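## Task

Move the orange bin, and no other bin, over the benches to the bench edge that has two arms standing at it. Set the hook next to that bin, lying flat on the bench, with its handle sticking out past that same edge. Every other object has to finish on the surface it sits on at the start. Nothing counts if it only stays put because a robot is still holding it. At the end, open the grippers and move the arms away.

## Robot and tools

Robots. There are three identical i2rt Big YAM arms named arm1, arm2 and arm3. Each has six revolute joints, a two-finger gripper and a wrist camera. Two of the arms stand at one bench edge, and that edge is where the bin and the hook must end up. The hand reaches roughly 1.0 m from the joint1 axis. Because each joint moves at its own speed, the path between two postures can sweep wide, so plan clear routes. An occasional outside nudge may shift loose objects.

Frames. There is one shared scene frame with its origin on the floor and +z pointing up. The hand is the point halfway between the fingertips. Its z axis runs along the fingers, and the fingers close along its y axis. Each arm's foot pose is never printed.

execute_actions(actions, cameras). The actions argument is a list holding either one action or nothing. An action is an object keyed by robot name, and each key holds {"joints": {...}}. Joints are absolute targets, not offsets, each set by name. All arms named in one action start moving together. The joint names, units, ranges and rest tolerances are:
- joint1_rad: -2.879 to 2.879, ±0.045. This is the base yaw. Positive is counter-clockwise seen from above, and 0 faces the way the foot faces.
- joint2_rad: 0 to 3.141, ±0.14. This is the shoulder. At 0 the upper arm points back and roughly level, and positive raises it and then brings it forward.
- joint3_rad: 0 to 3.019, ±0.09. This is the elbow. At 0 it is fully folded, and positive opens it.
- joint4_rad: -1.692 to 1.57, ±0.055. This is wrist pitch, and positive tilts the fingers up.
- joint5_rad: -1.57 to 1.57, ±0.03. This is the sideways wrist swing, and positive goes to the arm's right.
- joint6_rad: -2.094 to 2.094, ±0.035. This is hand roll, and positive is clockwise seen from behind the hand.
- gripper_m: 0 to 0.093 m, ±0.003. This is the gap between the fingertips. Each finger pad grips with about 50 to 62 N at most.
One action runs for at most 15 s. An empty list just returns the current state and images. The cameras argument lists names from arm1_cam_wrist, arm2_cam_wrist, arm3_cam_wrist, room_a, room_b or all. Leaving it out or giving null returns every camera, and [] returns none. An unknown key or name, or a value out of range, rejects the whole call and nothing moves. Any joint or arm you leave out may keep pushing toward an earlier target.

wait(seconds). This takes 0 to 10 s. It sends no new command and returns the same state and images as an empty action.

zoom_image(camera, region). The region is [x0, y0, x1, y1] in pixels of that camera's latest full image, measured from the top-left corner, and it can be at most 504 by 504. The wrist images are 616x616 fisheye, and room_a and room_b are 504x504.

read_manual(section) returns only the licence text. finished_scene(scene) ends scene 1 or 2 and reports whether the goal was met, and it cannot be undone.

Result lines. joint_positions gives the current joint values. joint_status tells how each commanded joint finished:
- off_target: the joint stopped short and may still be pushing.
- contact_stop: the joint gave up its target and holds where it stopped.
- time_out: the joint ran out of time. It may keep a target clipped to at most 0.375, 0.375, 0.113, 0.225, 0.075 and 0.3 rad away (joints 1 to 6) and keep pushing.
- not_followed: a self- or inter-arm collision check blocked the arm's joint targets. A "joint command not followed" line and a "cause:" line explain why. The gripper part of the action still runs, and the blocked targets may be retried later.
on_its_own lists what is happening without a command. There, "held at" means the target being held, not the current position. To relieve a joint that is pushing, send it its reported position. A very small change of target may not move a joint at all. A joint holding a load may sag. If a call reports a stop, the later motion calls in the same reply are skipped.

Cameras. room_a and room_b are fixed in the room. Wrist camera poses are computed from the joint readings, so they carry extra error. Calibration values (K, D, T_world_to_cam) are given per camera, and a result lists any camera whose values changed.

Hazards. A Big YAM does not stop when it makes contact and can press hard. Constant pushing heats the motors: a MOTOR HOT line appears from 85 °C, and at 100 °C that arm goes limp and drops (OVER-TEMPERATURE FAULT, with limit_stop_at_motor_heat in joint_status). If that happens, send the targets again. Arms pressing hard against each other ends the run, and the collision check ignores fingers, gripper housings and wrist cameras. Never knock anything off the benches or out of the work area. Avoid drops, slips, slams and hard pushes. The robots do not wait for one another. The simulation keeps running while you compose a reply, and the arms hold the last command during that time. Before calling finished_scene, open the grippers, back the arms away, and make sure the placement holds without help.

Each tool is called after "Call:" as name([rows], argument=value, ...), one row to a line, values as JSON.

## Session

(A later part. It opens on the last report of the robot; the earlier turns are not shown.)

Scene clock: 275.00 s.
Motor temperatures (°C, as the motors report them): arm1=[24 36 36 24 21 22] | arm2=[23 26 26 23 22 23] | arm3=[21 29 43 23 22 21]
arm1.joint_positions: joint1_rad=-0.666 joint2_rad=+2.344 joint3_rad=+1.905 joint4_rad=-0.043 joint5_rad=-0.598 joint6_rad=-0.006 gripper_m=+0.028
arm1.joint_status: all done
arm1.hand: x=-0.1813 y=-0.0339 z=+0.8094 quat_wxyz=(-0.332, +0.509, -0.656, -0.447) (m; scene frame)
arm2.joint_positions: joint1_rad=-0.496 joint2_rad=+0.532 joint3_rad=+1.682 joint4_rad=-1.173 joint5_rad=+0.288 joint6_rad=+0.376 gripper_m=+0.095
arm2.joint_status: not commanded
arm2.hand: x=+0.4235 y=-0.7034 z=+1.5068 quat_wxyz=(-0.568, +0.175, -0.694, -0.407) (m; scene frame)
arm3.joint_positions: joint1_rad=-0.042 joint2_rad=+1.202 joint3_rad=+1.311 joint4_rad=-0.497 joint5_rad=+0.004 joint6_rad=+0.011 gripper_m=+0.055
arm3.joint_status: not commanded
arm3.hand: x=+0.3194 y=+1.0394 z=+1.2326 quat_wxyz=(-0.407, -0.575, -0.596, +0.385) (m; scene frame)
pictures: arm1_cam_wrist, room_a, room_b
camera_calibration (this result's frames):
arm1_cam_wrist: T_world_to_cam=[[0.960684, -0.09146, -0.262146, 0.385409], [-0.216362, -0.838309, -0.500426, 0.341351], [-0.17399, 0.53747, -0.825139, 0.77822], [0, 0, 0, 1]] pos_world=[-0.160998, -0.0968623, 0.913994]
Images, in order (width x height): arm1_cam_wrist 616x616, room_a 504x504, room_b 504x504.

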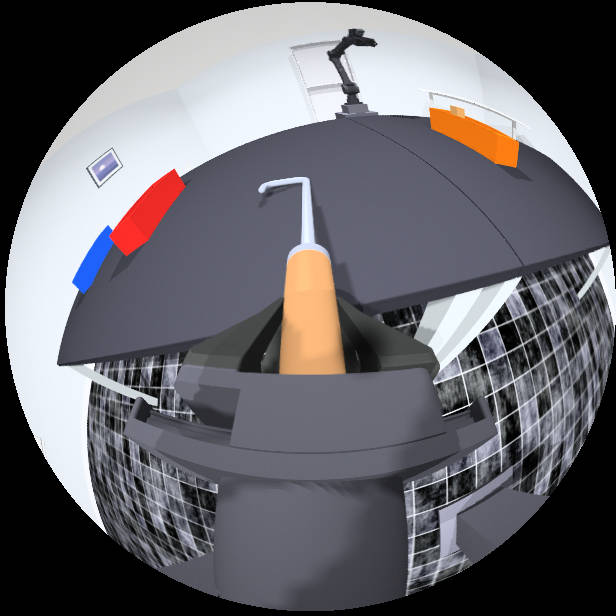

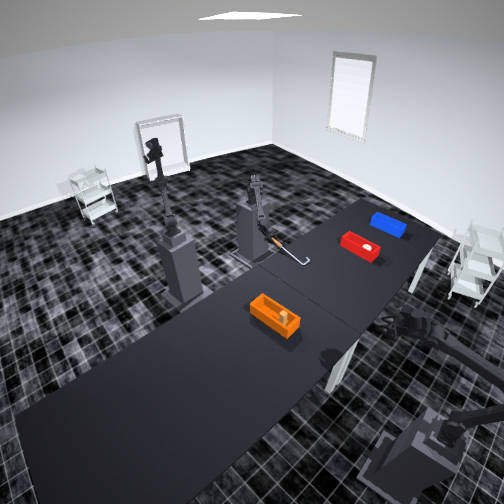

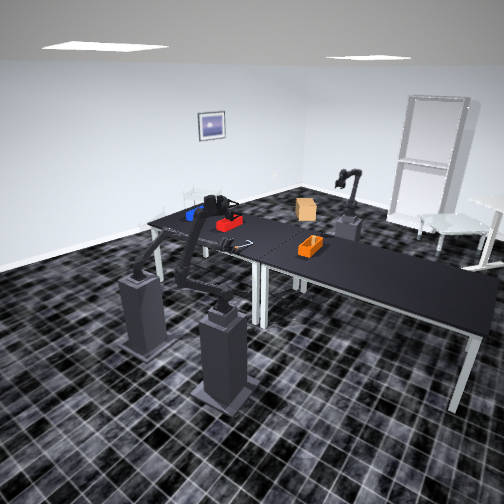

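Call:
execute_actions([
  {"arm1":{"joints":{"joint1_rad":-0.62,"joint2_rad":2.575,"joint3_rad":2.40,"joint4_rad":-0.257,"joint6_rad":-0.26}}},
], cameras=["arm1_cam_wrist","room_a"])

Scene clock: 292.43 s.
Motor temperatures (°C, as the motors report them): arm1=[24 37 37 24 21 22] | arm2=[23 26 27 23 22 23] | arm3=[21 27 39 23 22 21]
arm1.joint_positions: joint1_rad=-0.632 joint2_rad=+2.569 joint3_rad=+2.314 joint4_rad=-0.262 joint5_rad=-0.601 joint6_rad=-0.238 gripper_m=+0.028
arm1.joint_status: all done
arm1.hand: x=-0.1733 y=+0.0324 z=+0.7937 quat_wxyz=(-0.360, +0.593, -0.592, -0.411) (m; scene frame)
arm2.joint_positions: joint1_rad=-0.496 joint2_rad=+0.532 joint3_rad=+1.682 joint4_rad=-1.173 joint5_rad=+0.288 joint6_rad=+0.376 gripper_m=+0.095
arm2.joint_status: not commanded
arm2.hand: x=+0.4235 y=-0.7034 z=+1.5068 quat_wxyz=(-0.568, +0.175, -0.694, -0.407) (m; scene frame)
arm3.joint_positions: joint1_rad=-0.042 joint2_rad=+1.202 joint3_rad=+1.311 joint4_rad=-0.497 joint5_rad=+0.004 joint6_rad=+0.011 gripper_m=+0.055
arm3.joint_status: not commanded
arm3.hand: x=+0.3194 y=+1.0394 z=+1.2326 quat_wxyz=(-0.407, -0.575, -0.596, +0.385) (m; scene frame)
pictures: arm1_cam_wrist, room_a
camera_calibration (this result's frames):
arm1_cam_wrist: T_world_to_cam=[[0.996859, 0.0307402, -0.0729832, 0.231827], [-0.0104712, -0.862333, -0.506234, 0.431834], [-0.0784975, 0.505408, -0.859303, 0.775723], [0, 0, 0, 1]] pos_world=[-0.165685, -0.0267983, 0.902109]
Images, in order (width x height): arm1_cam_wrist 616x616, room_a 504x504.

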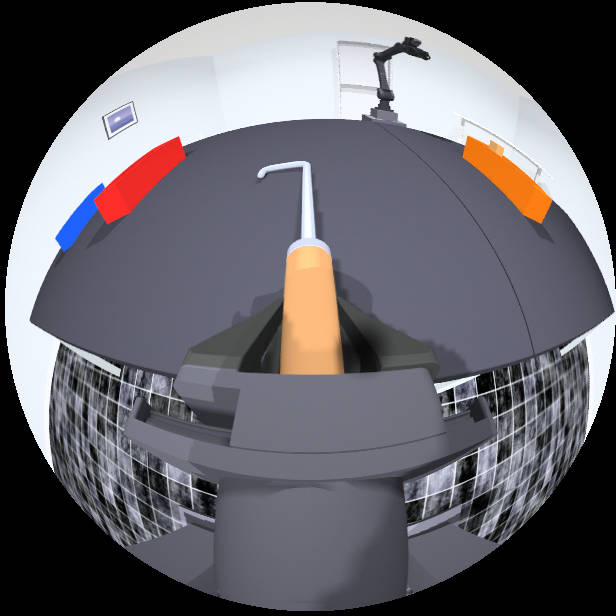

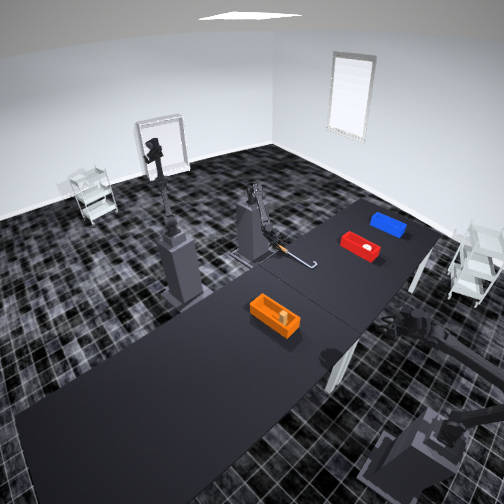

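Call:
execute_actions([
  {"arm1":{"joints":{"joint2_rad":2.72,"joint3_rad":2.52,"joint4_rad":-0.30}}},
], cameras=["arm1_cam_wrist"])

Scene clock: 298.67 s.
Motor temperatures (°C, as the motors report them): arm1=[24 38 39 24 21 22] | arm2=[23 26 27 23 22 23] | arm3=[21 26 39 23 22 21]
arm1.joint_positions: joint1_rad=-0.631 joint2_rad=+2.677 joint3_rad=+2.461 joint4_rad=-0.292 joint5_rad=-0.605 joint6_rad=-0.241 gripper_m=+0.028
arm1.joint_status: all done
arm1.hand: x=-0.1638 y=+0.0479 z=+0.7712 quat_wxyz=(-0.363, +0.594, -0.587, -0.412) (m; scene frame)
arm2.joint_positions: joint1_rad=-0.496 joint2_rad=+0.532 joint3_rad=+1.682 joint4_rad=-1.173 joint5_rad=+0.288 joint6_rad=+0.376 gripper_m=+0.095
arm2.joint_status: not commanded
arm2.hand: x=+0.4235 y=-0.7034 z=+1.5068 quat_wxyz=(-0.568, +0.175, -0.694, -0.407) (m; scene frame)
arm3.joint_positions: joint1_rad=-0.042 joint2_rad=+1.202 joint3_rad=+1.311 joint4_rad=-0.497 joint5_rad=+0.004 joint6_rad=+0.011 gripper_m=+0.055
arm3.joint_status: not commanded
arm3.hand: x=+0.3194 y=+1.0394 z=+1.2326 quat_wxyz=(-0.407, -0.575, -0.596, +0.385) (m; scene frame)
pictures: arm1_cam_wrist
camera_calibration (this result's frames):
arm1_cam_wrist: T_world_to_cam=[[0.997108, 0.0370155, -0.0663708, 0.214955], [-0.00239479, -0.85762, -0.514278, 0.441206], [-0.0759572, 0.51295, -0.855051, 0.746047], [0, 0, 0, 1]] pos_world=[-0.156609, -0.0122543, 0.879078]
Images, in order (width x height): arm1_cam_wrist 616x616.

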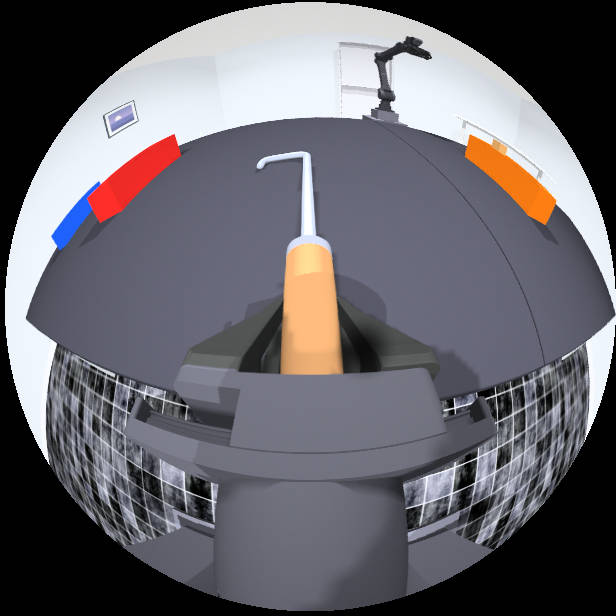

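Call:
execute_actions([
  {"arm1":{"joints":{"gripper_m":0.09}}},
], cameras=[])

Call:
execute_actions([
  {"arm1":{"joints":{"joint2_rad":2.2}}},
], cameras=[])

Call:
execute_actions([
  {"arm1":{"joints":{"joint1_rad":0.6,"joint2_rad":0.8,"joint3_rad":1.4,"joint4_rad":-1.0,"joint5_rad":0,"joint6_rad":0}}},
], cameras=["room_a","room_b"])

Scene clock: 308.23 s.
Motor temperatures (°C, as the motors report them): arm1=[24 38 40 24 21 22] | arm2=[23 26 27 23 22 23] | arm3=[21 26 38 23 22 21]
arm1.joint_positions: joint1_rad=-0.631 joint2_rad=+2.680 joint3_rad=+2.461 joint4_rad=-0.292 joint5_rad=-0.604 joint6_rad=-0.247 gripper_m=+0.090
arm1.joint_status: all done
arm1.hand: x=-0.1641 y=+0.0479 z=+0.7686 quat_wxyz=(-0.363, +0.596, -0.586, -0.411) (m; scene frame)
arm2.joint_positions: joint1_rad=-0.496 joint2_rad=+0.532 joint3_rad=+1.682 joint4_rad=-1.173 joint5_rad=+0.288 joint6_rad=+0.376 gripper_m=+0.095
arm2.joint_status: not commanded
arm2.hand: x=+0.4235 y=-0.7034 z=+1.5068 quat_wxyz=(-0.568, +0.175, -0.694, -0.407) (m; scene frame)
arm3.joint_positions: joint1_rad=-0.042 joint2_rad=+1.202 joint3_rad=+1.311 joint4_rad=-0.497 joint5_rad=+0.004 joint6_rad=+0.011 gripper_m=+0.055
arm3.joint_status: not commanded
arm3.hand: x=+0.3194 y=+1.0394 z=+1.2326 quat_wxyz=(-0.407, -0.575, -0.596, +0.385) (m; scene frame)
pictures: none
No camera images: the call's "cameras" was empty. Leave "cameras" out to get every camera's image.

Scene clock: 310.37 s.
Motor temperatures (°C, as the motors report them): arm1=[24 38 39 24 21 22] | arm2=[23 26 27 23 22 23] | arm3=[21 26 38 23 22 21]
arm1.joint_positions: joint1_rad=-0.631 joint2_rad=+2.195 joint3_rad=+2.520 joint4_rad=-0.299 joint5_rad=-0.601 joint6_rad=-0.247 gripper_m=+0.090
arm1.joint_status: all done
arm1.hand: x=-0.2101 y=-0.0176 z=+1.2440 quat_wxyz=(-0.569, +0.556, -0.421, -0.435) (m; scene frame)
arm2.joint_positions: joint1_rad=-0.496 joint2_rad=+0.532 joint3_rad=+1.682 joint4_rad=-1.173 joint5_rad=+0.288 joint6_rad=+0.376 gripper_m=+0.095
arm2.joint_status: not commanded
arm2.hand: x=+0.4235 y=-0.7034 z=+1.5068 quat_wxyz=(-0.568, +0.175, -0.694, -0.407) (m; scene frame)
arm3.joint_positions: joint1_rad=-0.042 joint2_rad=+1.202 joint3_rad=+1.311 joint4_rad=-0.497 joint5_rad=+0.004 joint6_rad=+0.011 gripper_m=+0.055
arm3.joint_status: not commanded
arm3.hand: x=+0.3194 y=+1.0394 z=+1.2326 quat_wxyz=(-0.407, -0.575, -0.596, +0.385) (m; scene frame)
pictures: none
No camera images: the call's "cameras" was empty. Leave "cameras" out to get every camera's image.

Scene clock: 312.30 s.
Motor temperatures (°C, as the motors report them): arm1=[24 37 38 24 21 22] | arm2=[23 26 27 23 22 23] | arm3=[21 26 38 23 22 21]
arm1.joint_positions: joint1_rad=+0.589 joint2_rad=+0.801 joint3_rad=+1.415 joint4_rad=-0.992 joint5_rad=-0.004 joint6_rad=-0.017 gripper_m=+0.090
arm1.joint_status: all done
arm1.hand: x=-0.8257 y=-0.5144 z=+1.2900 quat_wxyz=(-0.262, +0.741, -0.368, -0.496) (m; scene frame)
arm2.joint_positions: joint1_rad=-0.496 joint2_rad=+0.532 joint3_rad=+1.682 joint4_rad=-1.173 joint5_rad=+0.288 joint6_rad=+0.376 gripper_m=+0.095
arm2.joint_status: not commanded
arm2.hand: x=+0.4235 y=-0.7034 z=+1.5068 quat_wxyz=(-0.568, +0.175, -0.694, -0.407) (m; scene frame)
arm3.joint_positions: joint1_rad=-0.042 joint2_rad=+1.202 joint3_rad=+1.311 joint4_rad=-0.497 joint5_rad=+0.004 joint6_rad=+0.011 gripper_m=+0.055
arm3.joint_status: not commanded
arm3.hand: x=+0.3194 y=+1.0394 z=+1.2326 quat_wxyz=(-0.407, -0.575, -0.596, +0.385) (m; scene frame)
pictures: room_a, room_b
Images, in order (width x height): room_a 504x504, room_b 504x504.

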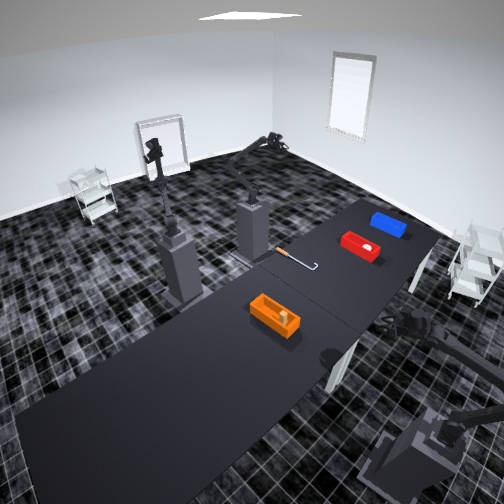

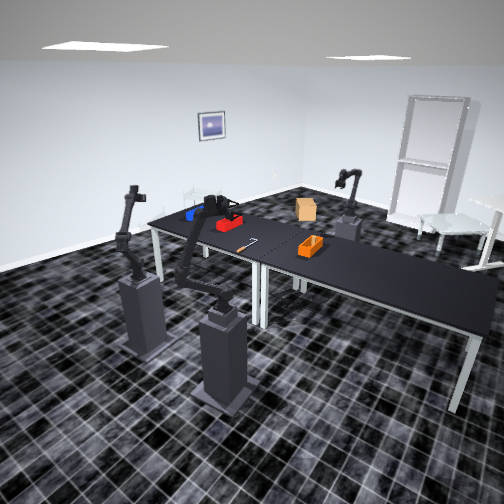

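Call:
execute_actions([
  {"arm2":{"joints":{"joint1_rad":0.59,"joint2_rad":2.1,"joint3_rad":2.377,"joint4_rad":0.013,"joint5_rad":0.53,"joint6_rad":0}}},
], cameras=[])

Call:
execute_actions([
  {"arm2":{"joints":{"joint2_rad":2.64,"joint3_rad":2.42}}},
], cameras=["arm2_cam_wrist","room_b"])

Scene clock: 348.70 s.
Motor temperatures (°C, as the motors report them): arm1=[24 31 33 24 21 22] | arm2=[23 26 27 23 22 23] | arm3=[21 25 38 23 22 21]
arm1.joint_positions: joint1_rad=+0.589 joint2_rad=+0.801 joint3_rad=+1.415 joint4_rad=-0.992 joint5_rad=-0.004 joint6_rad=-0.017 gripper_m=+0.090
arm1.joint_status: not commanded
arm1.hand: x=-0.8257 y=-0.5144 z=+1.2900 quat_wxyz=(-0.262, +0.741, -0.368, -0.496) (m; scene frame)
arm2.joint_positions: joint1_rad=+0.589 joint2_rad=+2.121 joint3_rad=+2.332 joint4_rad=-0.002 joint5_rad=+0.530 joint6_rad=+0.014 gripper_m=+0.095
arm2.joint_status: all done
arm2.hand: x=-0.1450 y=-0.0633 z=+1.3296 quat_wxyz=(-0.469, +0.454, -0.451, -0.608) (m; scene frame)
arm3.joint_positions: joint1_rad=-0.042 joint2_rad=+1.202 joint3_rad=+1.311 joint4_rad=-0.497 joint5_rad=+0.004 joint6_rad=+0.011 gripper_m=+0.055
arm3.joint_status: not commanded
arm3.hand: x=+0.3194 y=+1.0394 z=+1.2326 quat_wxyz=(-0.407, -0.575, -0.596, +0.385) (m; scene frame)
pictures: none
No camera images: the call's "cameras" was empty. Leave "cameras" out to get every camera's image.

Scene clock: 350.57 s.
Motor temperatures (°C, as the motors report them): arm1=[24 31 33 24 21 22] | arm2=[23 27 28 23 22 23] | arm3=[21 25 38 23 22 21]
arm1.joint_positions: joint1_rad=+0.589 joint2_rad=+0.801 joint3_rad=+1.415 joint4_rad=-0.992 joint5_rad=-0.004 joint6_rad=-0.017 gripper_m=+0.090
arm1.joint_status: not commanded
arm1.hand: x=-0.8257 y=-0.5144 z=+1.2900 quat_wxyz=(-0.262, +0.741, -0.368, -0.496) (m; scene frame)
arm2.joint_positions: joint1_rad=+0.591 joint2_rad=+2.673 joint3_rad=+2.381 joint4_rad=+0.001 joint5_rad=+0.530 joint6_rad=+0.008 gripper_m=+0.095
arm2.joint_status: all done
arm2.hand: x=-0.2108 y=+0.0150 z=+0.8529 quat_wxyz=(-0.437, +0.627, -0.480, -0.431) (m; scene frame)
arm3.joint_positions: joint1_rad=-0.042 joint2_rad=+1.202 joint3_rad=+1.311 joint4_rad=-0.497 joint5_rad=+0.004 joint6_rad=+0.011 gripper_m=+0.055
arm3.joint_status: not commanded
arm3.hand: x=+0.3194 y=+1.0394 z=+1.2326 quat_wxyz=(-0.407, -0.575, -0.596, +0.385) (m; scene frame)
pictures: arm2_cam_wrist, room_b
camera_calibration (this result's frames):
arm2_cam_wrist: T_world_to_cam=[[0.978462, 0.152492, 0.139135, 0.0824972], [0.206234, -0.751282, -0.626931, 0.594303], [0.00892793, 0.642122, -0.76655, 0.767289], [0, 0, 0, 1]] pos_world=[-0.210136, -0.058784, 0.949274]
Images, in order (width x height): arm2_cam_wrist 616x616, room_b 504x504.

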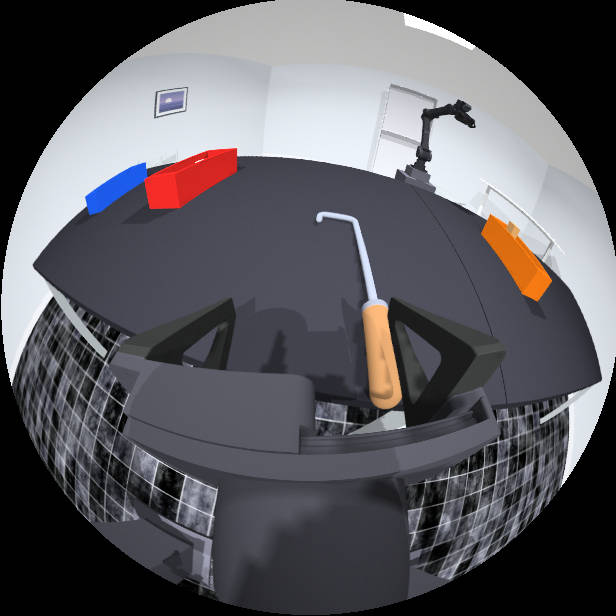

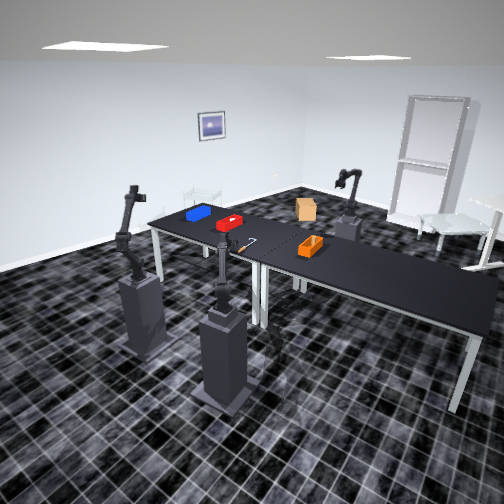

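Call:
execute_actions([
  {"arm2":{"joints":{"joint1_rad":0.53,"joint6_rad":0.14}}},
], cameras=[])

Call:
execute_actions([
  {"arm2":{"joints":{"joint2_rad":2.78,"joint3_rad":2.44,"joint4_rad":0.07}}},
], cameras=["arm2_cam_wrist"])

Scene clock: 360.67 s.
Motor temperatures (°C, as the motors report them): arm1=[24 30 33 24 21 22] | arm2=[23 30 30 23 22 23] | arm3=[21 25 38 23 22 21]
arm1.joint_positions: joint1_rad=+0.589 joint2_rad=+0.801 joint3_rad=+1.415 joint4_rad=-0.992 joint5_rad=-0.004 joint6_rad=-0.017 gripper_m=+0.090
arm1.joint_status: not commanded
arm1.hand: x=-0.8257 y=-0.5144 z=+1.2900 quat_wxyz=(-0.262, +0.741, -0.368, -0.496) (m; scene frame)
arm2.joint_positions: joint1_rad=+0.526 joint2_rad=+2.673 joint3_rad=+2.381 joint4_rad=+0.001 joint5_rad=+0.530 joint6_rad=+0.124 gripper_m=+0.095
arm2.joint_status: all done
arm2.hand: x=-0.1571 y=+0.0480 z=+0.8527 quat_wxyz=(-0.425, +0.581, -0.535, -0.442) (m; scene frame)
arm3.joint_positions: joint1_rad=-0.042 joint2_rad=+1.202 joint3_rad=+1.311 joint4_rad=-0.497 joint5_rad=+0.004 joint6_rad=+0.011 gripper_m=+0.055
arm3.joint_status: not commanded
arm3.hand: x=+0.3194 y=+1.0394 z=+1.2326 quat_wxyz=(-0.407, -0.575, -0.596, +0.385) (m; scene frame)
pictures: none
No camera images: the call's "cameras" was empty. Leave "cameras" out to get every camera's image.

Scene clock: 361.63 s.
Motor temperatures (°C, as the motors report them): arm1=[24 30 33 24 21 22] | arm2=[23 30 30 23 22 23] | arm3=[21 25 38 23 22 21]
arm1.joint_positions: joint1_rad=+0.589 joint2_rad=+0.801 joint3_rad=+1.415 joint4_rad=-0.992 joint5_rad=-0.004 joint6_rad=-0.017 gripper_m=+0.090
arm1.joint_status: not commanded
arm1.hand: x=-0.8257 y=-0.5144 z=+1.2900 quat_wxyz=(-0.262, +0.741, -0.368, -0.496) (m; scene frame)
arm2.joint_positions: joint1_rad=+0.526 joint2_rad=+2.779 joint3_rad=+2.392 joint4_rad=+0.061 joint5_rad=+0.530 joint6_rad=+0.133 gripper_m=+0.095
arm2.joint_status: all done
arm2.hand: x=-0.1546 y=+0.0442 z=+0.7718 quat_wxyz=(-0.421, +0.589, -0.539, -0.431) (m; scene frame)
arm3.joint_positions: joint1_rad=-0.042 joint2_rad=+1.202 joint3_rad=+1.311 joint4_rad=-0.497 joint5_rad=+0.004 joint6_rad=+0.011 gripper_m=+0.055
arm3.joint_status: not commanded
arm3.hand: x=+0.3194 y=+1.0394 z=+1.2326 quat_wxyz=(-0.407, -0.575, -0.596, +0.385) (m; scene frame)
pictures: arm2_cam_wrist
camera_calibration (this result's frames):
arm2_cam_wrist: T_world_to_cam=[[0.997612, 0.0588508, 0.0361475, 0.120892], [0.0686612, -0.788528, -0.611153, 0.522078], [-0.00746352, 0.612176, -0.790686, 0.703257], [0, 0, 0, 1]] pos_world=[-0.151201, -0.0259584, 0.870755]
Images, in order (width x height): arm2_cam_wrist 616x616.

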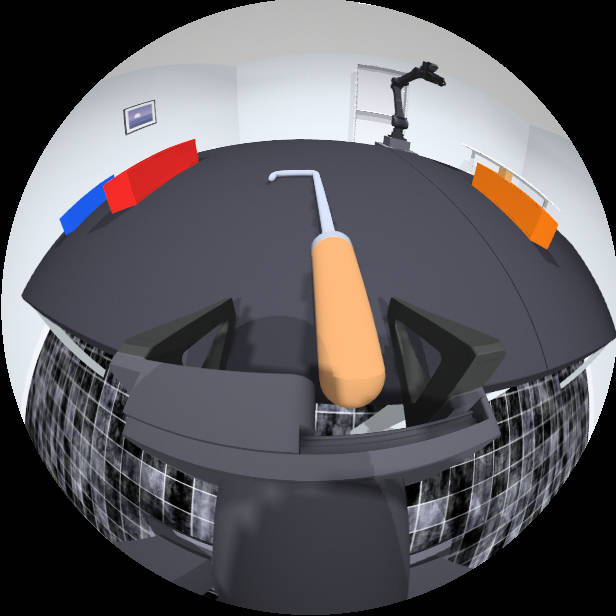

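Call:
execute_actions([
  {"arm2":{"joints":{"gripper_m":0.0}}},
], cameras=["arm2_cam_wrist"])

Scene clock: 367.60 s.
Motor temperatures (°C, as the motors report them): arm1=[24 30 33 24 21 22] | arm2=[23 31 31 23 22 23] | arm3=[21 25 38 23 22 21]
arm1.joint_positions: joint1_rad=+0.589 joint2_rad=+0.801 joint3_rad=+1.415 joint4_rad=-0.992 joint5_rad=-0.004 joint6_rad=-0.017 gripper_m=+0.090
arm1.joint_status: not commanded
arm1.hand: x=-0.8257 y=-0.5144 z=+1.2900 quat_wxyz=(-0.262, +0.741, -0.368, -0.496) (m; scene frame)
arm2.joint_positions: joint1_rad=+0.526 joint2_rad=+2.779 joint3_rad=+2.392 joint4_rad=+0.061 joint5_rad=+0.532 joint6_rad=+0.133 gripper_m=+0.029
arm2.joint_status: gripper_m off_target (ended at +0.029, target +0.000)
arm2.hand: x=-0.1543 y=+0.0443 z=+0.7719 quat_wxyz=(-0.421, +0.588, -0.540, -0.431) (m; scene frame)
arm3.joint_positions: joint1_rad=-0.042 joint2_rad=+1.202 joint3_rad=+1.311 joint4_rad=-0.497 joint5_rad=+0.004 joint6_rad=+0.011 gripper_m=+0.055
arm3.joint_status: not commanded
arm3.hand: x=+0.3194 y=+1.0394 z=+1.2326 quat_wxyz=(-0.407, -0.575, -0.596, +0.385) (m; scene frame)
pictures: arm2_cam_wrist
camera_calibration (this result's frames):
arm2_cam_wrist: T_world_to_cam=[[0.997718, 0.0569297, 0.0362977, 0.120553], [0.0672327, -0.788462, -0.611397, 0.522078], [-0.00618725, 0.612443, -0.790491, 0.703314], [0, 0, 0, 1]] pos_world=[-0.151027, -0.0259641, 0.870785]
Images, in order (width x height): arm2_cam_wrist 616x616.

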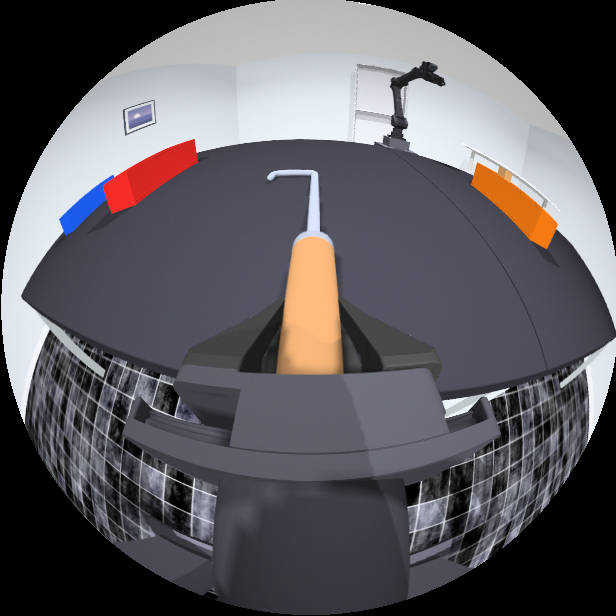

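Call:
execute_actions([
  {"arm2":{"joints":{"joint2_rad":2.4}}},
], cameras=[])

Call:
execute_actions([
  {"arm2":{"joints":{"joint1_rad":-0.04,"joint2_rad":2.05,"joint3_rad":1.68,"joint4_rad":0.626,"joint5_rad":0.27,"joint6_rad":-1.57}}},
], cameras=["room_a"])

Call:
execute_actions([
  {"arm2":{"joints":{"joint2_rad":2.25}}},
], cameras=["room_a","room_b","arm2_cam_wrist"])

Scene clock: 393.23 s.
Motor temperatures (°C, as the motors report them): arm1=[24 29 33 24 21 22] | arm2=[23 32 33 23 22 23] | arm3=[21 25 39 23 22 21]
arm1.joint_positions: joint1_rad=+0.589 joint2_rad=+0.801 joint3_rad=+1.415 joint4_rad=-0.992 joint5_rad=-0.004 joint6_rad=-0.017 gripper_m=+0.090
arm1.joint_status: not commanded
arm1.hand: x=-0.8257 y=-0.5144 z=+1.2900 quat_wxyz=(-0.262, +0.741, -0.368, -0.496) (m; scene frame)
arm2.joint_positions: joint1_rad=+0.527 joint2_rad=+2.435 joint3_rad=+2.392 joint4_rad=+0.043 joint5_rad=+0.530 joint6_rad=+0.133 gripper_m=+0.029
arm2.joint_status: all done
arm2.hand: x=-0.1509 y=+0.0378 z=+1.0942 quat_wxyz=(-0.443, +0.485, -0.514, -0.552) (m; scene frame)
arm3.joint_positions: joint1_rad=-0.042 joint2_rad=+1.202 joint3_rad=+1.311 joint4_rad=-0.497 joint5_rad=+0.004 joint6_rad=+0.011 gripper_m=+0.055
arm3.joint_status: not commanded
arm3.hand: x=+0.3194 y=+1.0394 z=+1.2326 quat_wxyz=(-0.407, -0.575, -0.596, +0.385) (m; scene frame)
pictures: none
No camera images: the call's "cameras" was empty. Leave "cameras" out to get every camera's image.

Scene clock: 396.77 s.
Motor temperatures (°C, as the motors report them): arm1=[24 29 33 24 21 22] | arm2=[23 33 33 23 22 23] | arm3=[21 25 39 23 22 21]
arm1.joint_positions: joint1_rad=+0.589 joint2_rad=+0.801 joint3_rad=+1.415 joint4_rad=-0.992 joint5_rad=-0.004 joint6_rad=-0.017 gripper_m=+0.090
arm1.joint_status: not commanded
arm1.hand: x=-0.8257 y=-0.5144 z=+1.2900 quat_wxyz=(-0.262, +0.741, -0.368, -0.496) (m; scene frame)
arm2.joint_positions: joint1_rad=-0.042 joint2_rad=+2.105 joint3_rad=+1.642 joint4_rad=+0.579 joint5_rad=+0.274 joint6_rad=-1.525 gripper_m=+0.029
arm2.joint_status: joint6_rad time_out (moved -1.658 of -1.703); the others done
arm2.on_its_own: joint6_rad reads -1.525 and still pushes toward -1.570 since a time_out
arm2.hand: x=+0.3383 y=+0.0568 z=+1.0625 quat_wxyz=(-0.743, +0.658, -0.105, +0.057) (m; scene frame)
arm3.joint_positions: joint1_rad=-0.042 joint2_rad=+1.202 joint3_rad=+1.311 joint4_rad=-0.497 joint5_rad=+0.004 joint6_rad=+0.011 gripper_m=+0.055
arm3.joint_status: not commanded
arm3.hand: x=+0.3194 y=+1.0394 z=+1.2326 quat_wxyz=(-0.407, -0.575, -0.596, +0.385) (m; scene frame)
pictures: room_a
Images, in order (width x height): room_a 504x504.

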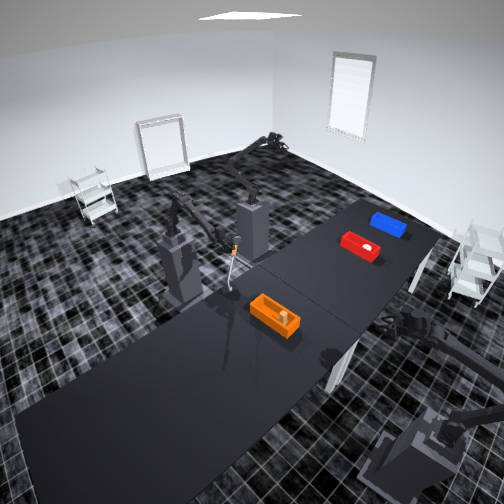

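not run: a stop came earlier in this reply.

Call:
execute_actions([
  {"arm2":{"joints":{"joint2_rad":2.25,"joint6_rad":-1.53}}},
], cameras=["room_a","room_b","arm2_cam_wrist"])

Scene clock: 401.20 s.
Motor temperatures (°C, as the motors report them): arm1=[24 29 33 24 21 22] | arm2=[23 33 33 23 22 23] | arm3=[21 25 39 23 22 21]
arm1.joint_positions: joint1_rad=+0.589 joint2_rad=+0.801 joint3_rad=+1.415 joint4_rad=-0.992 joint5_rad=-0.004 joint6_rad=-0.017 gripper_m=+0.090
arm1.joint_status: not commanded
arm1.hand: x=-0.8257 y=-0.5144 z=+1.2900 quat_wxyz=(-0.262, +0.741, -0.368, -0.496) (m; scene frame)
arm2.joint_positions: joint1_rad=-0.042 joint2_rad=+2.330 joint3_rad=+1.637 joint4_rad=+0.583 joint5_rad=+0.271 joint6_rad=-1.509 gripper_m=+0.029
arm2.joint_status: all done
arm2.hand: x=+0.3366 y=+0.0681 z=+0.8723 quat_wxyz=(-0.666, +0.737, -0.099, +0.065) (m; scene frame)
arm3.joint_positions: joint1_rad=-0.042 joint2_rad=+1.202 joint3_rad=+1.311 joint4_rad=-0.497 joint5_rad=+0.004 joint6_rad=+0.011 gripper_m=+0.055
arm3.joint_status: not commanded
arm3.hand: x=+0.3194 y=+1.0394 z=+1.2326 quat_wxyz=(-0.407, -0.575, -0.596, +0.385) (m; scene frame)
pictures: arm2_cam_wrist, room_a, room_b
camera_calibration (this result's frames):
arm2_cam_wrist: T_world_to_cam=[[0.0547416, 0.0879058, 0.994624, -0.894859], [0.647122, -0.761727, 0.0317062, -0.188725], [0.760419, 0.641907, -0.0985839, -0.092439], [0, 0, 0, 1]] pos_world=[0.241406, -0.00575613, 0.886918]
Images, in order (width x height): arm2_cam_wrist 616x616, room_a 504x504, room_b 504x504.

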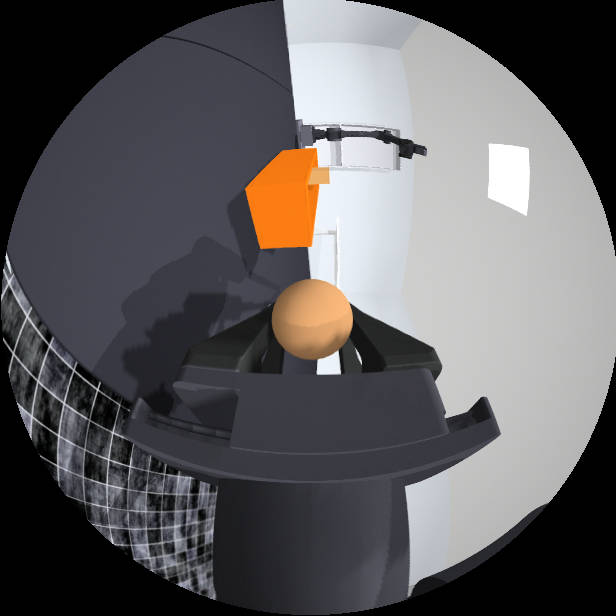

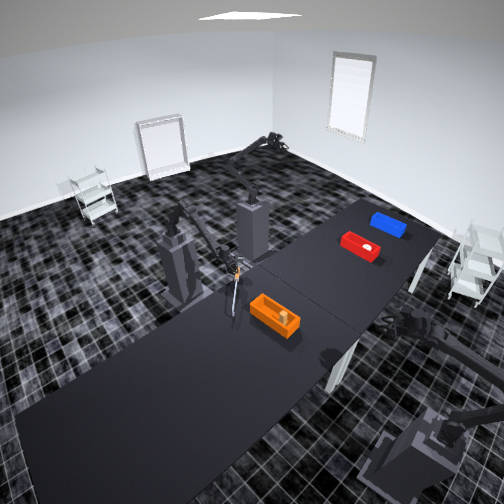

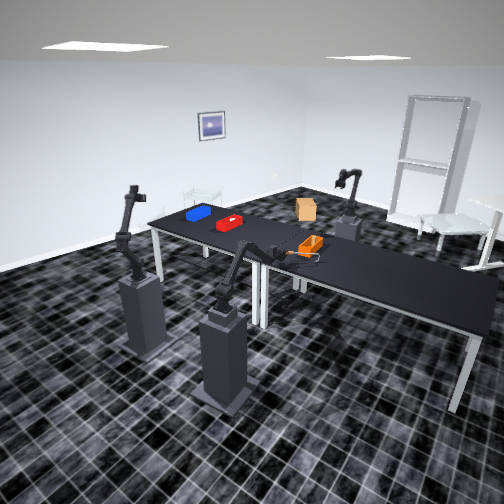

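Call:
zoom_image(camera="room_b", region=[250,220,350,290])

Call:
zoom_image(camera="room_a", region=[200,240,320,350])

Region (250, 220, 350, 290) of room_b's 504x504 image, scaled by 5.040, with more detail than that image has; it fills the top 353 rows of this view, and the rest is white.

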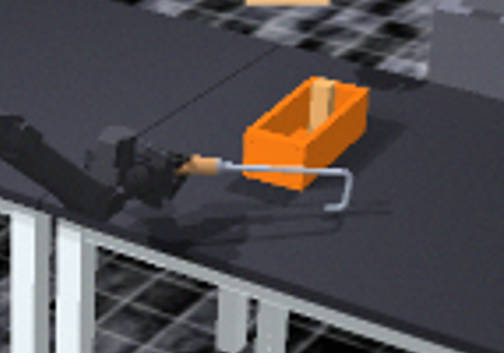

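Region (200, 240, 320, 350) of room_a's 504x504 image, scaled by 4.200, with more detail than that image has; it fills the top 462 rows of this view, and the rest is white.

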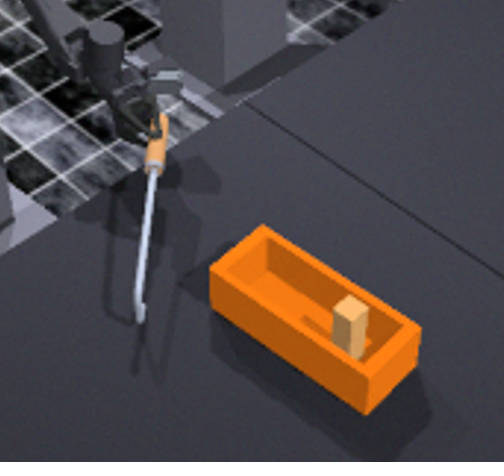

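Call:
execute_actions([
  {"arm2":{"joints":{"joint2_rad":2.15}}},
], cameras=[])

Call:
execute_actions([
  {"arm2":{"joints":{"joint1_rad":-0.15,"joint5_rad":-0.6,"joint3_rad":1.8}}},
], cameras=[])

Call:
execute_actions([
  {"arm2":{"joints":{"joint2_rad":2.31}}},
], cameras=["room_a","room_b","arm2_cam_wrist"])

Scene clock: 434.63 s.
Motor temperatures (°C, as the motors report them): arm1=[24 28 33 24 21 22] | arm2=[23 35 33 23 22 23] | arm3=[21 25 39 23 22 21]
arm1.joint_positions: joint1_rad=+0.589 joint2_rad=+0.801 joint3_rad=+1.415 joint4_rad=-0.992 joint5_rad=-0.004 joint6_rad=-0.017 gripper_m=+0.090
arm1.joint_status: not commanded
arm1.hand: x=-0.8257 y=-0.5144 z=+1.2900 quat_wxyz=(-0.262, +0.741, -0.368, -0.496) (m; scene frame)
arm2.joint_positions: joint1_rad=-0.042 joint2_rad=+2.216 joint3_rad=+1.637 joint4_rad=+0.583 joint5_rad=+0.271 joint6_rad=-1.509 gripper_m=+0.029
arm2.joint_status: all done
arm2.hand: x=+0.3370 y=+0.0673 z=+0.9681 quat_wxyz=(-0.706, +0.698, -0.105, +0.058) (m; scene frame)
arm3.joint_positions: joint1_rad=-0.042 joint2_rad=+1.202 joint3_rad=+1.311 joint4_rad=-0.497 joint5_rad=+0.004 joint6_rad=+0.011 gripper_m=+0.055
arm3.joint_status: not commanded
arm3.hand: x=+0.3194 y=+1.0394 z=+1.2326 quat_wxyz=(-0.407, -0.575, -0.596, +0.385) (m; scene frame)
pictures: none
No camera images: the call's "cameras" was empty. Leave "cameras" out to get every camera's image.

Scene clock: 436.43 s.
Motor temperatures (°C, as the motors report them): arm1=[24 28 33 24 21 22] | arm2=[23 35 33 23 22 23] | arm3=[21 25 39 23 22 21]
arm1.joint_positions: joint1_rad=+0.589 joint2_rad=+0.801 joint3_rad=+1.415 joint4_rad=-0.992 joint5_rad=-0.004 joint6_rad=-0.017 gripper_m=+0.090
arm1.joint_status: not commanded
arm1.hand: x=-0.8257 y=-0.5144 z=+1.2900 quat_wxyz=(-0.262, +0.741, -0.368, -0.496) (m; scene frame)
arm2.joint_positions: joint1_rad=-0.147 joint2_rad=+2.216 joint3_rad=+1.714 joint4_rad=+0.583 joint5_rad=-0.603 joint6_rad=-1.509 gripper_m=+0.029
arm2.joint_status: all done
arm2.hand: x=+0.2845 y=+0.0608 z=+1.0096 quat_wxyz=(-0.703, +0.659, +0.175, -0.202) (m; scene frame)
arm3.joint_positions: joint1_rad=-0.042 joint2_rad=+1.202 joint3_rad=+1.311 joint4_rad=-0.497 joint5_rad=+0.004 joint6_rad=+0.011 gripper_m=+0.055
arm3.joint_status: not commanded
arm3.hand: x=+0.3194 y=+1.0394 z=+1.2326 quat_wxyz=(-0.407, -0.575, -0.596, +0.385) (m; scene frame)
pictures: none
No camera images: the call's "cameras" was empty. Leave "cameras" out to get every camera's image.

Scene clock: 438.07 s.
Motor temperatures (°C, as the motors report them): arm1=[24 28 33 24 21 22] | arm2=[23 35 34 23 22 23] | arm3=[21 25 39 23 22 21]
arm1.joint_positions: joint1_rad=+0.589 joint2_rad=+0.801 joint3_rad=+1.415 joint4_rad=-0.992 joint5_rad=-0.004 joint6_rad=-0.017 gripper_m=+0.090
arm1.joint_status: not commanded
arm1.hand: x=-0.8257 y=-0.5144 z=+1.2900 quat_wxyz=(-0.262, +0.741, -0.368, -0.496) (m; scene frame)
arm2.joint_positions: joint1_rad=-0.147 joint2_rad=+2.377 joint3_rad=+1.725 joint4_rad=+0.583 joint5_rad=-0.603 joint6_rad=-1.509 gripper_m=+0.029
arm2.joint_status: all done
arm2.hand: x=+0.2844 y=+0.0682 z=+0.8805 quat_wxyz=(-0.652, +0.709, +0.156, -0.218) (m; scene frame)
arm3.joint_positions: joint1_rad=-0.042 joint2_rad=+1.202 joint3_rad=+1.311 joint4_rad=-0.497 joint5_rad=+0.004 joint6_rad=+0.011 gripper_m=+0.055
arm3.joint_status: not commanded
arm3.hand: x=+0.3194 y=+1.0394 z=+1.2326 quat_wxyz=(-0.407, -0.575, -0.596, +0.385) (m; scene frame)
pictures: arm2_cam_wrist, room_a, room_b
camera_calibration (this result's frames):
arm2_cam_wrist: T_world_to_cam=[[0.0623577, 0.0920107, 0.993804, -0.90189], [0.993477, -0.100969, -0.0529891, -0.224134], [0.0954683, 0.990626, -0.0977067, 0.112481], [0, 0, 0, 1]] pos_world=[0.268173, -0.0510739, 0.895415]
Images, in order (width x height): arm2_cam_wrist 616x616, room_a 504x504, room_b 504x504.

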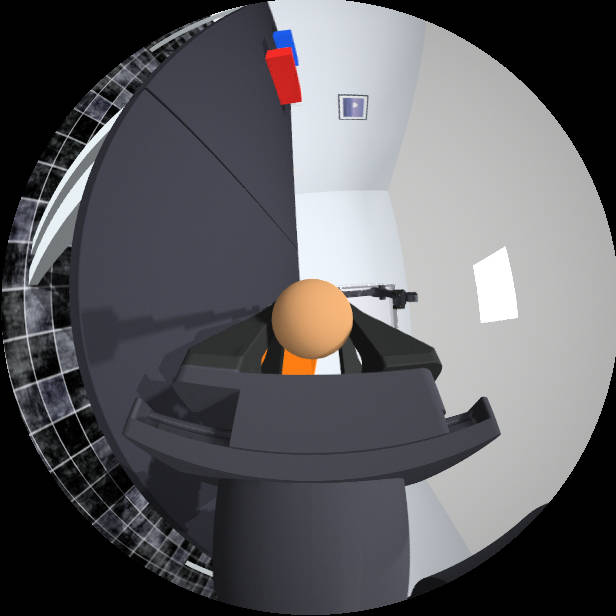

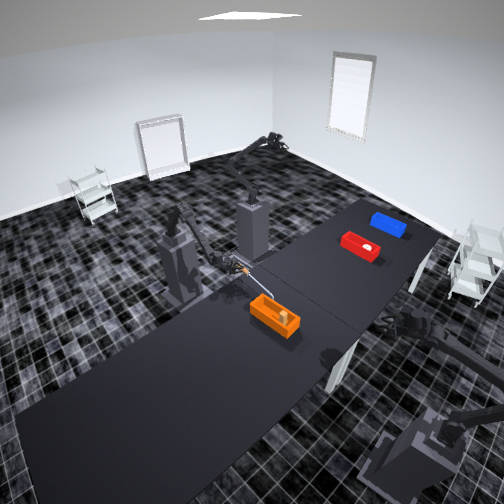

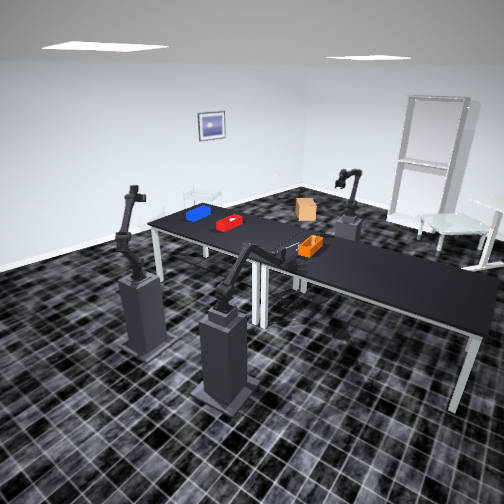

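Call:
zoom_image(camera="room_a", region=[210,240,320,350])

Call:
zoom_image(camera="room_b", region=[250,210,350,290])

Region (210, 240, 320, 350) of room_a's 504x504 image, scaled by 4.582, with more detail than that image has.

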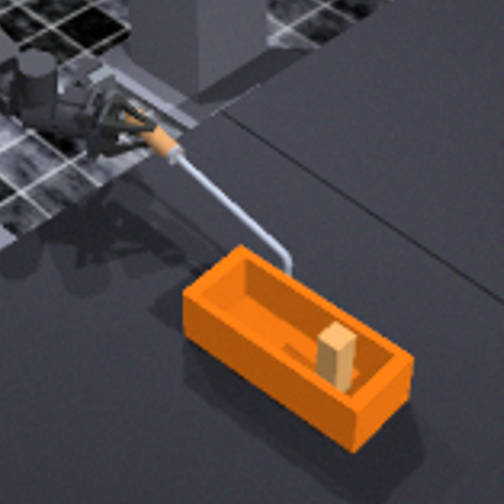

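Region (250, 210, 350, 290) of room_b's 504x504 image, scaled by 5.040, with more detail than that image has; it fills the top 403 rows of this view, and the rest is white.

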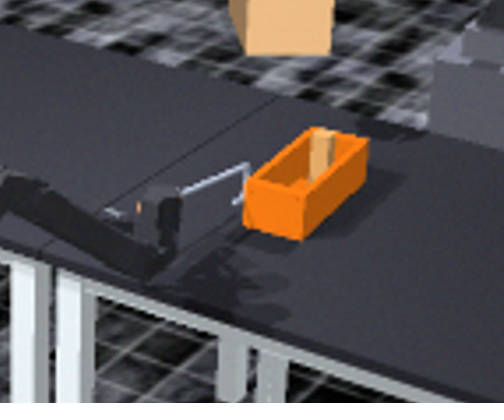

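Call:
execute_actions([
  {"arm2":{"joints":{"joint2_rad":2.2}}},
], cameras=[])

Call:
execute_actions([
  {"arm2":{"joints":{"joint1_rad":-0.23,"joint3_rad":1.78}}},
], cameras=["room_a","room_b"])

Call:
zoom_image(camera="room_a", region=[210,240,320,350])

Call:
zoom_image(camera="room_b", region=[250,210,350,290])

Scene clock: 452.83 s.
Motor temperatures (°C, as the motors report them): arm1=[24 28 33 24 21 22] | arm2=[23 35 35 23 22 23] | arm3=[21 25 40 23 22 21]
arm1.joint_positions: joint1_rad=+0.589 joint2_rad=+0.801 joint3_rad=+1.415 joint4_rad=-0.992 joint5_rad=-0.004 joint6_rad=-0.017 gripper_m=+0.090
arm1.joint_status: not commanded
arm1.hand: x=-0.8257 y=-0.5144 z=+1.2900 quat_wxyz=(-0.262, +0.741, -0.368, -0.496) (m; scene frame)
arm2.joint_positions: joint1_rad=-0.147 joint2_rad=+2.272 joint3_rad=+1.725 joint4_rad=+0.583 joint5_rad=-0.603 joint6_rad=-1.509 gripper_m=+0.029
arm2.joint_status: all done
arm2.hand: x=+0.2847 y=+0.0671 z=+0.9692 quat_wxyz=(-0.688, +0.674, +0.170, -0.206) (m; scene frame)
arm3.joint_positions: joint1_rad=-0.042 joint2_rad=+1.202 joint3_rad=+1.311 joint4_rad=-0.497 joint5_rad=+0.004 joint6_rad=+0.011 gripper_m=+0.055
arm3.joint_status: not commanded
arm3.hand: x=+0.3194 y=+1.0394 z=+1.2326 quat_wxyz=(-0.407, -0.575, -0.596, +0.385) (m; scene frame)
pictures: none
No camera images: the call's "cameras" was empty. Leave "cameras" out to get every camera's image.

Scene clock: 454.23 s.
Motor temperatures (°C, as the motors report them): arm1=[24 28 33 24 21 22] | arm2=[23 35 35 23 22 23] | arm3=[21 25 40 23 22 21]
arm1.joint_positions: joint1_rad=+0.589 joint2_rad=+0.801 joint3_rad=+1.415 joint4_rad=-0.992 joint5_rad=-0.004 joint6_rad=-0.017 gripper_m=+0.090
arm1.joint_status: not commanded
arm1.hand: x=-0.8257 y=-0.5144 z=+1.2900 quat_wxyz=(-0.262, +0.741, -0.368, -0.496) (m; scene frame)
arm2.joint_positions: joint1_rad=-0.230 joint2_rad=+2.272 joint3_rad=+1.725 joint4_rad=+0.583 joint5_rad=-0.599 joint6_rad=-1.509 gripper_m=+0.029
arm2.joint_status: all done
arm2.hand: x=+0.3566 y=+0.0678 z=+0.9689 quat_wxyz=(-0.697, +0.681, +0.140, -0.177) (m; scene frame)
arm3.joint_positions: joint1_rad=-0.042 joint2_rad=+1.202 joint3_rad=+1.311 joint4_rad=-0.497 joint5_rad=+0.004 joint6_rad=+0.011 gripper_m=+0.055
arm3.joint_status: not commanded
arm3.hand: x=+0.3194 y=+1.0394 z=+1.2326 quat_wxyz=(-0.407, -0.575, -0.596, +0.385) (m; scene frame)
pictures: room_a, room_b
Images, in order (width x height): room_a 504x504, room_b 504x504.

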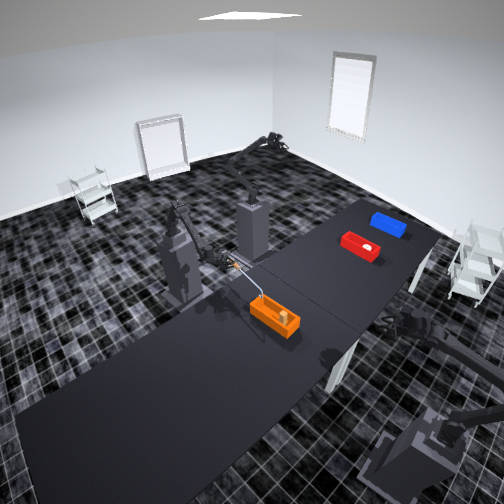

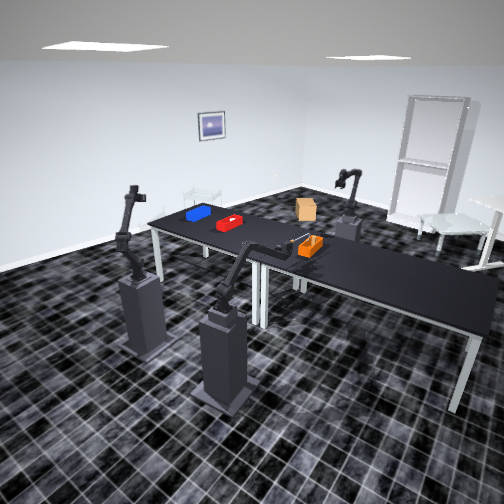

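Region (210, 240, 320, 350) of room_a's 504x504 image, scaled by 4.582, with more detail than that image has.

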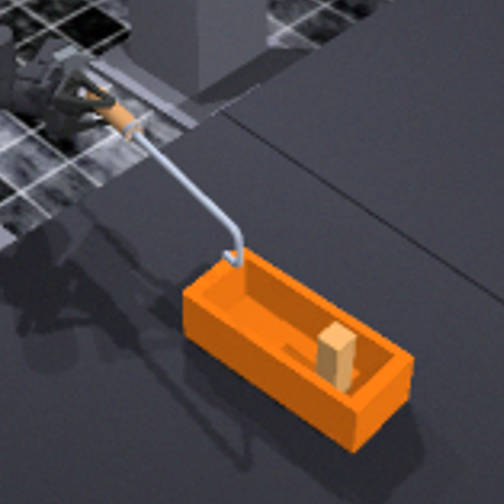

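Region (250, 210, 350, 290) of room_b's 504x504 image, scaled by 5.040, with more detail than that image has; it fills the top 403 rows of this view, and the rest is white.

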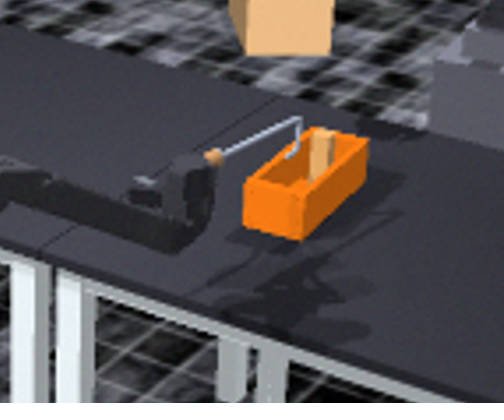

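Call:
execute_actions([
  {"arm2":{"joints":{"joint2_rad":2.2,"joint3_rad":1.86,"joint4_rad":0.52}}},
], cameras=[])

Call:
execute_actions([
  {"arm2":{"joints":{"joint2_rad":2.42}}},
], cameras=["room_a","room_b"])

Call:
zoom_image(camera="room_a", region=[210,240,320,350])

Call:
zoom_image(camera="room_b", region=[250,210,350,290])

Scene clock: 470.33 s.
Motor temperatures (°C, as the motors report them): arm1=[24 28 33 24 21 22] | arm2=[23 36 36 23 22 23] | arm3=[21 25 40 23 22 21]
arm1.joint_positions: joint1_rad=+0.589 joint2_rad=+0.801 joint3_rad=+1.415 joint4_rad=-0.992 joint5_rad=-0.004 joint6_rad=-0.017 gripper_m=+0.090
arm1.joint_status: not commanded
arm1.hand: x=-0.8257 y=-0.5144 z=+1.2900 quat_wxyz=(-0.262, +0.741, -0.368, -0.496) (m; scene frame)
arm2.joint_positions: joint1_rad=-0.230 joint2_rad=+2.272 joint3_rad=+1.757 joint4_rad=+0.495 joint5_rad=-0.599 joint6_rad=-1.509 gripper_m=+0.029
arm2.joint_status: joint3_rad time_out (moved +0.032 of +0.135); the others done
arm2.on_its_own: joint3_rad reads +1.757 and still pushes toward +1.860 since a time_out
arm2.hand: x=+0.3575 y=+0.0740 z=+0.9673 quat_wxyz=(-0.678, +0.699, +0.133, -0.183) (m; scene frame)
arm3.joint_positions: joint1_rad=-0.042 joint2_rad=+1.202 joint3_rad=+1.311 joint4_rad=-0.497 joint5_rad=+0.004 joint6_rad=+0.011 gripper_m=+0.055
arm3.joint_status: not commanded
arm3.hand: x=+0.3194 y=+1.0394 z=+1.2326 quat_wxyz=(-0.407, -0.575, -0.596, +0.385) (m; scene frame)
pictures: none
No camera images: the call's "cameras" was empty. Leave "cameras" out to get every camera's image.

not run: a stop came earlier in this reply.

Region (210, 240, 320, 350) of room_a's 504x504 image, scaled by 4.582, with more detail than that image has.

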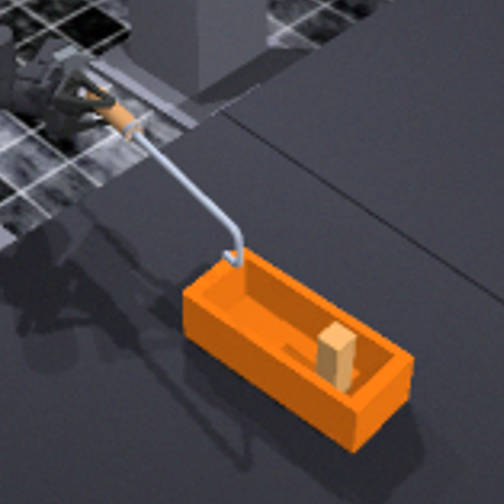

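Region (250, 210, 350, 290) of room_b's 504x504 image, scaled by 5.040, with more detail than that image has; it fills the top 403 rows of this view, and the rest is white.

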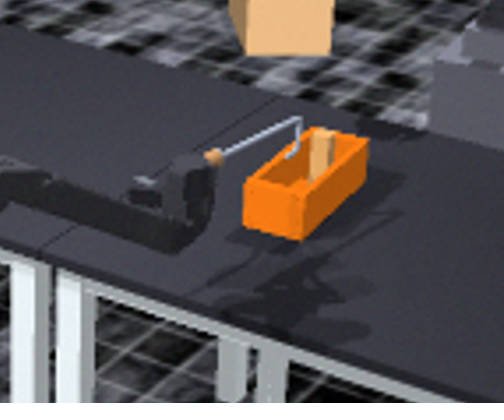

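Call:
execute_actions([
  {"arm2":{"joints":{"joint3_rad":1.93}}},
], cameras=["room_a","room_b"])

Scene clock: 475.83 s.
Motor temperatures (°C, as the motors report them): arm1=[24 28 33 24 21 22] | arm2=[23 36 38 23 22 23] | arm3=[21 25 40 23 22 21]
arm1.joint_positions: joint1_rad=+0.589 joint2_rad=+0.801 joint3_rad=+1.415 joint4_rad=-0.992 joint5_rad=-0.004 joint6_rad=-0.017 gripper_m=+0.090
arm1.joint_status: not commanded
arm1.hand: x=-0.8257 y=-0.5144 z=+1.2900 quat_wxyz=(-0.262, +0.741, -0.368, -0.496) (m; scene frame)
arm2.joint_positions: joint1_rad=-0.230 joint2_rad=+2.272 joint3_rad=+1.842 joint4_rad=+0.487 joint5_rad=-0.599 joint6_rad=-1.509 gripper_m=+0.029
arm2.joint_status: all done
arm2.hand: x=+0.3598 y=+0.0883 z=+1.0129 quat_wxyz=(-0.703, +0.674, +0.143, -0.174) (m; scene frame)
arm3.joint_positions: joint1_rad=-0.042 joint2_rad=+1.202 joint3_rad=+1.311 joint4_rad=-0.497 joint5_rad=+0.004 joint6_rad=+0.011 gripper_m=+0.055
arm3.joint_status: not commanded
arm3.hand: x=+0.3194 y=+1.0394 z=+1.2326 quat_wxyz=(-0.407, -0.575, -0.596, +0.385) (m; scene frame)
pictures: room_a, room_b
Images, in order (width x height): room_a 504x504, room_b 504x504.

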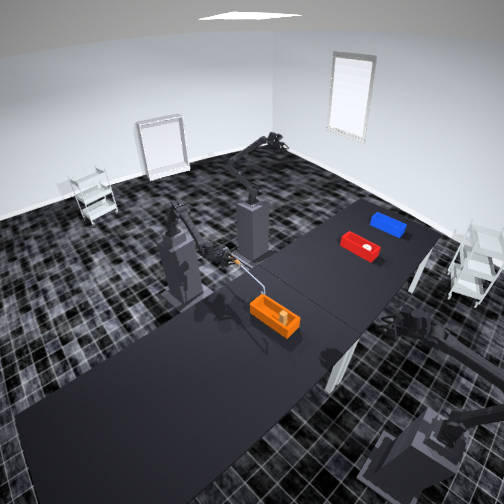

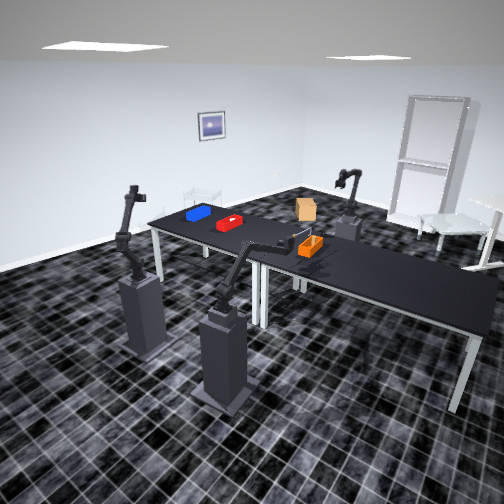

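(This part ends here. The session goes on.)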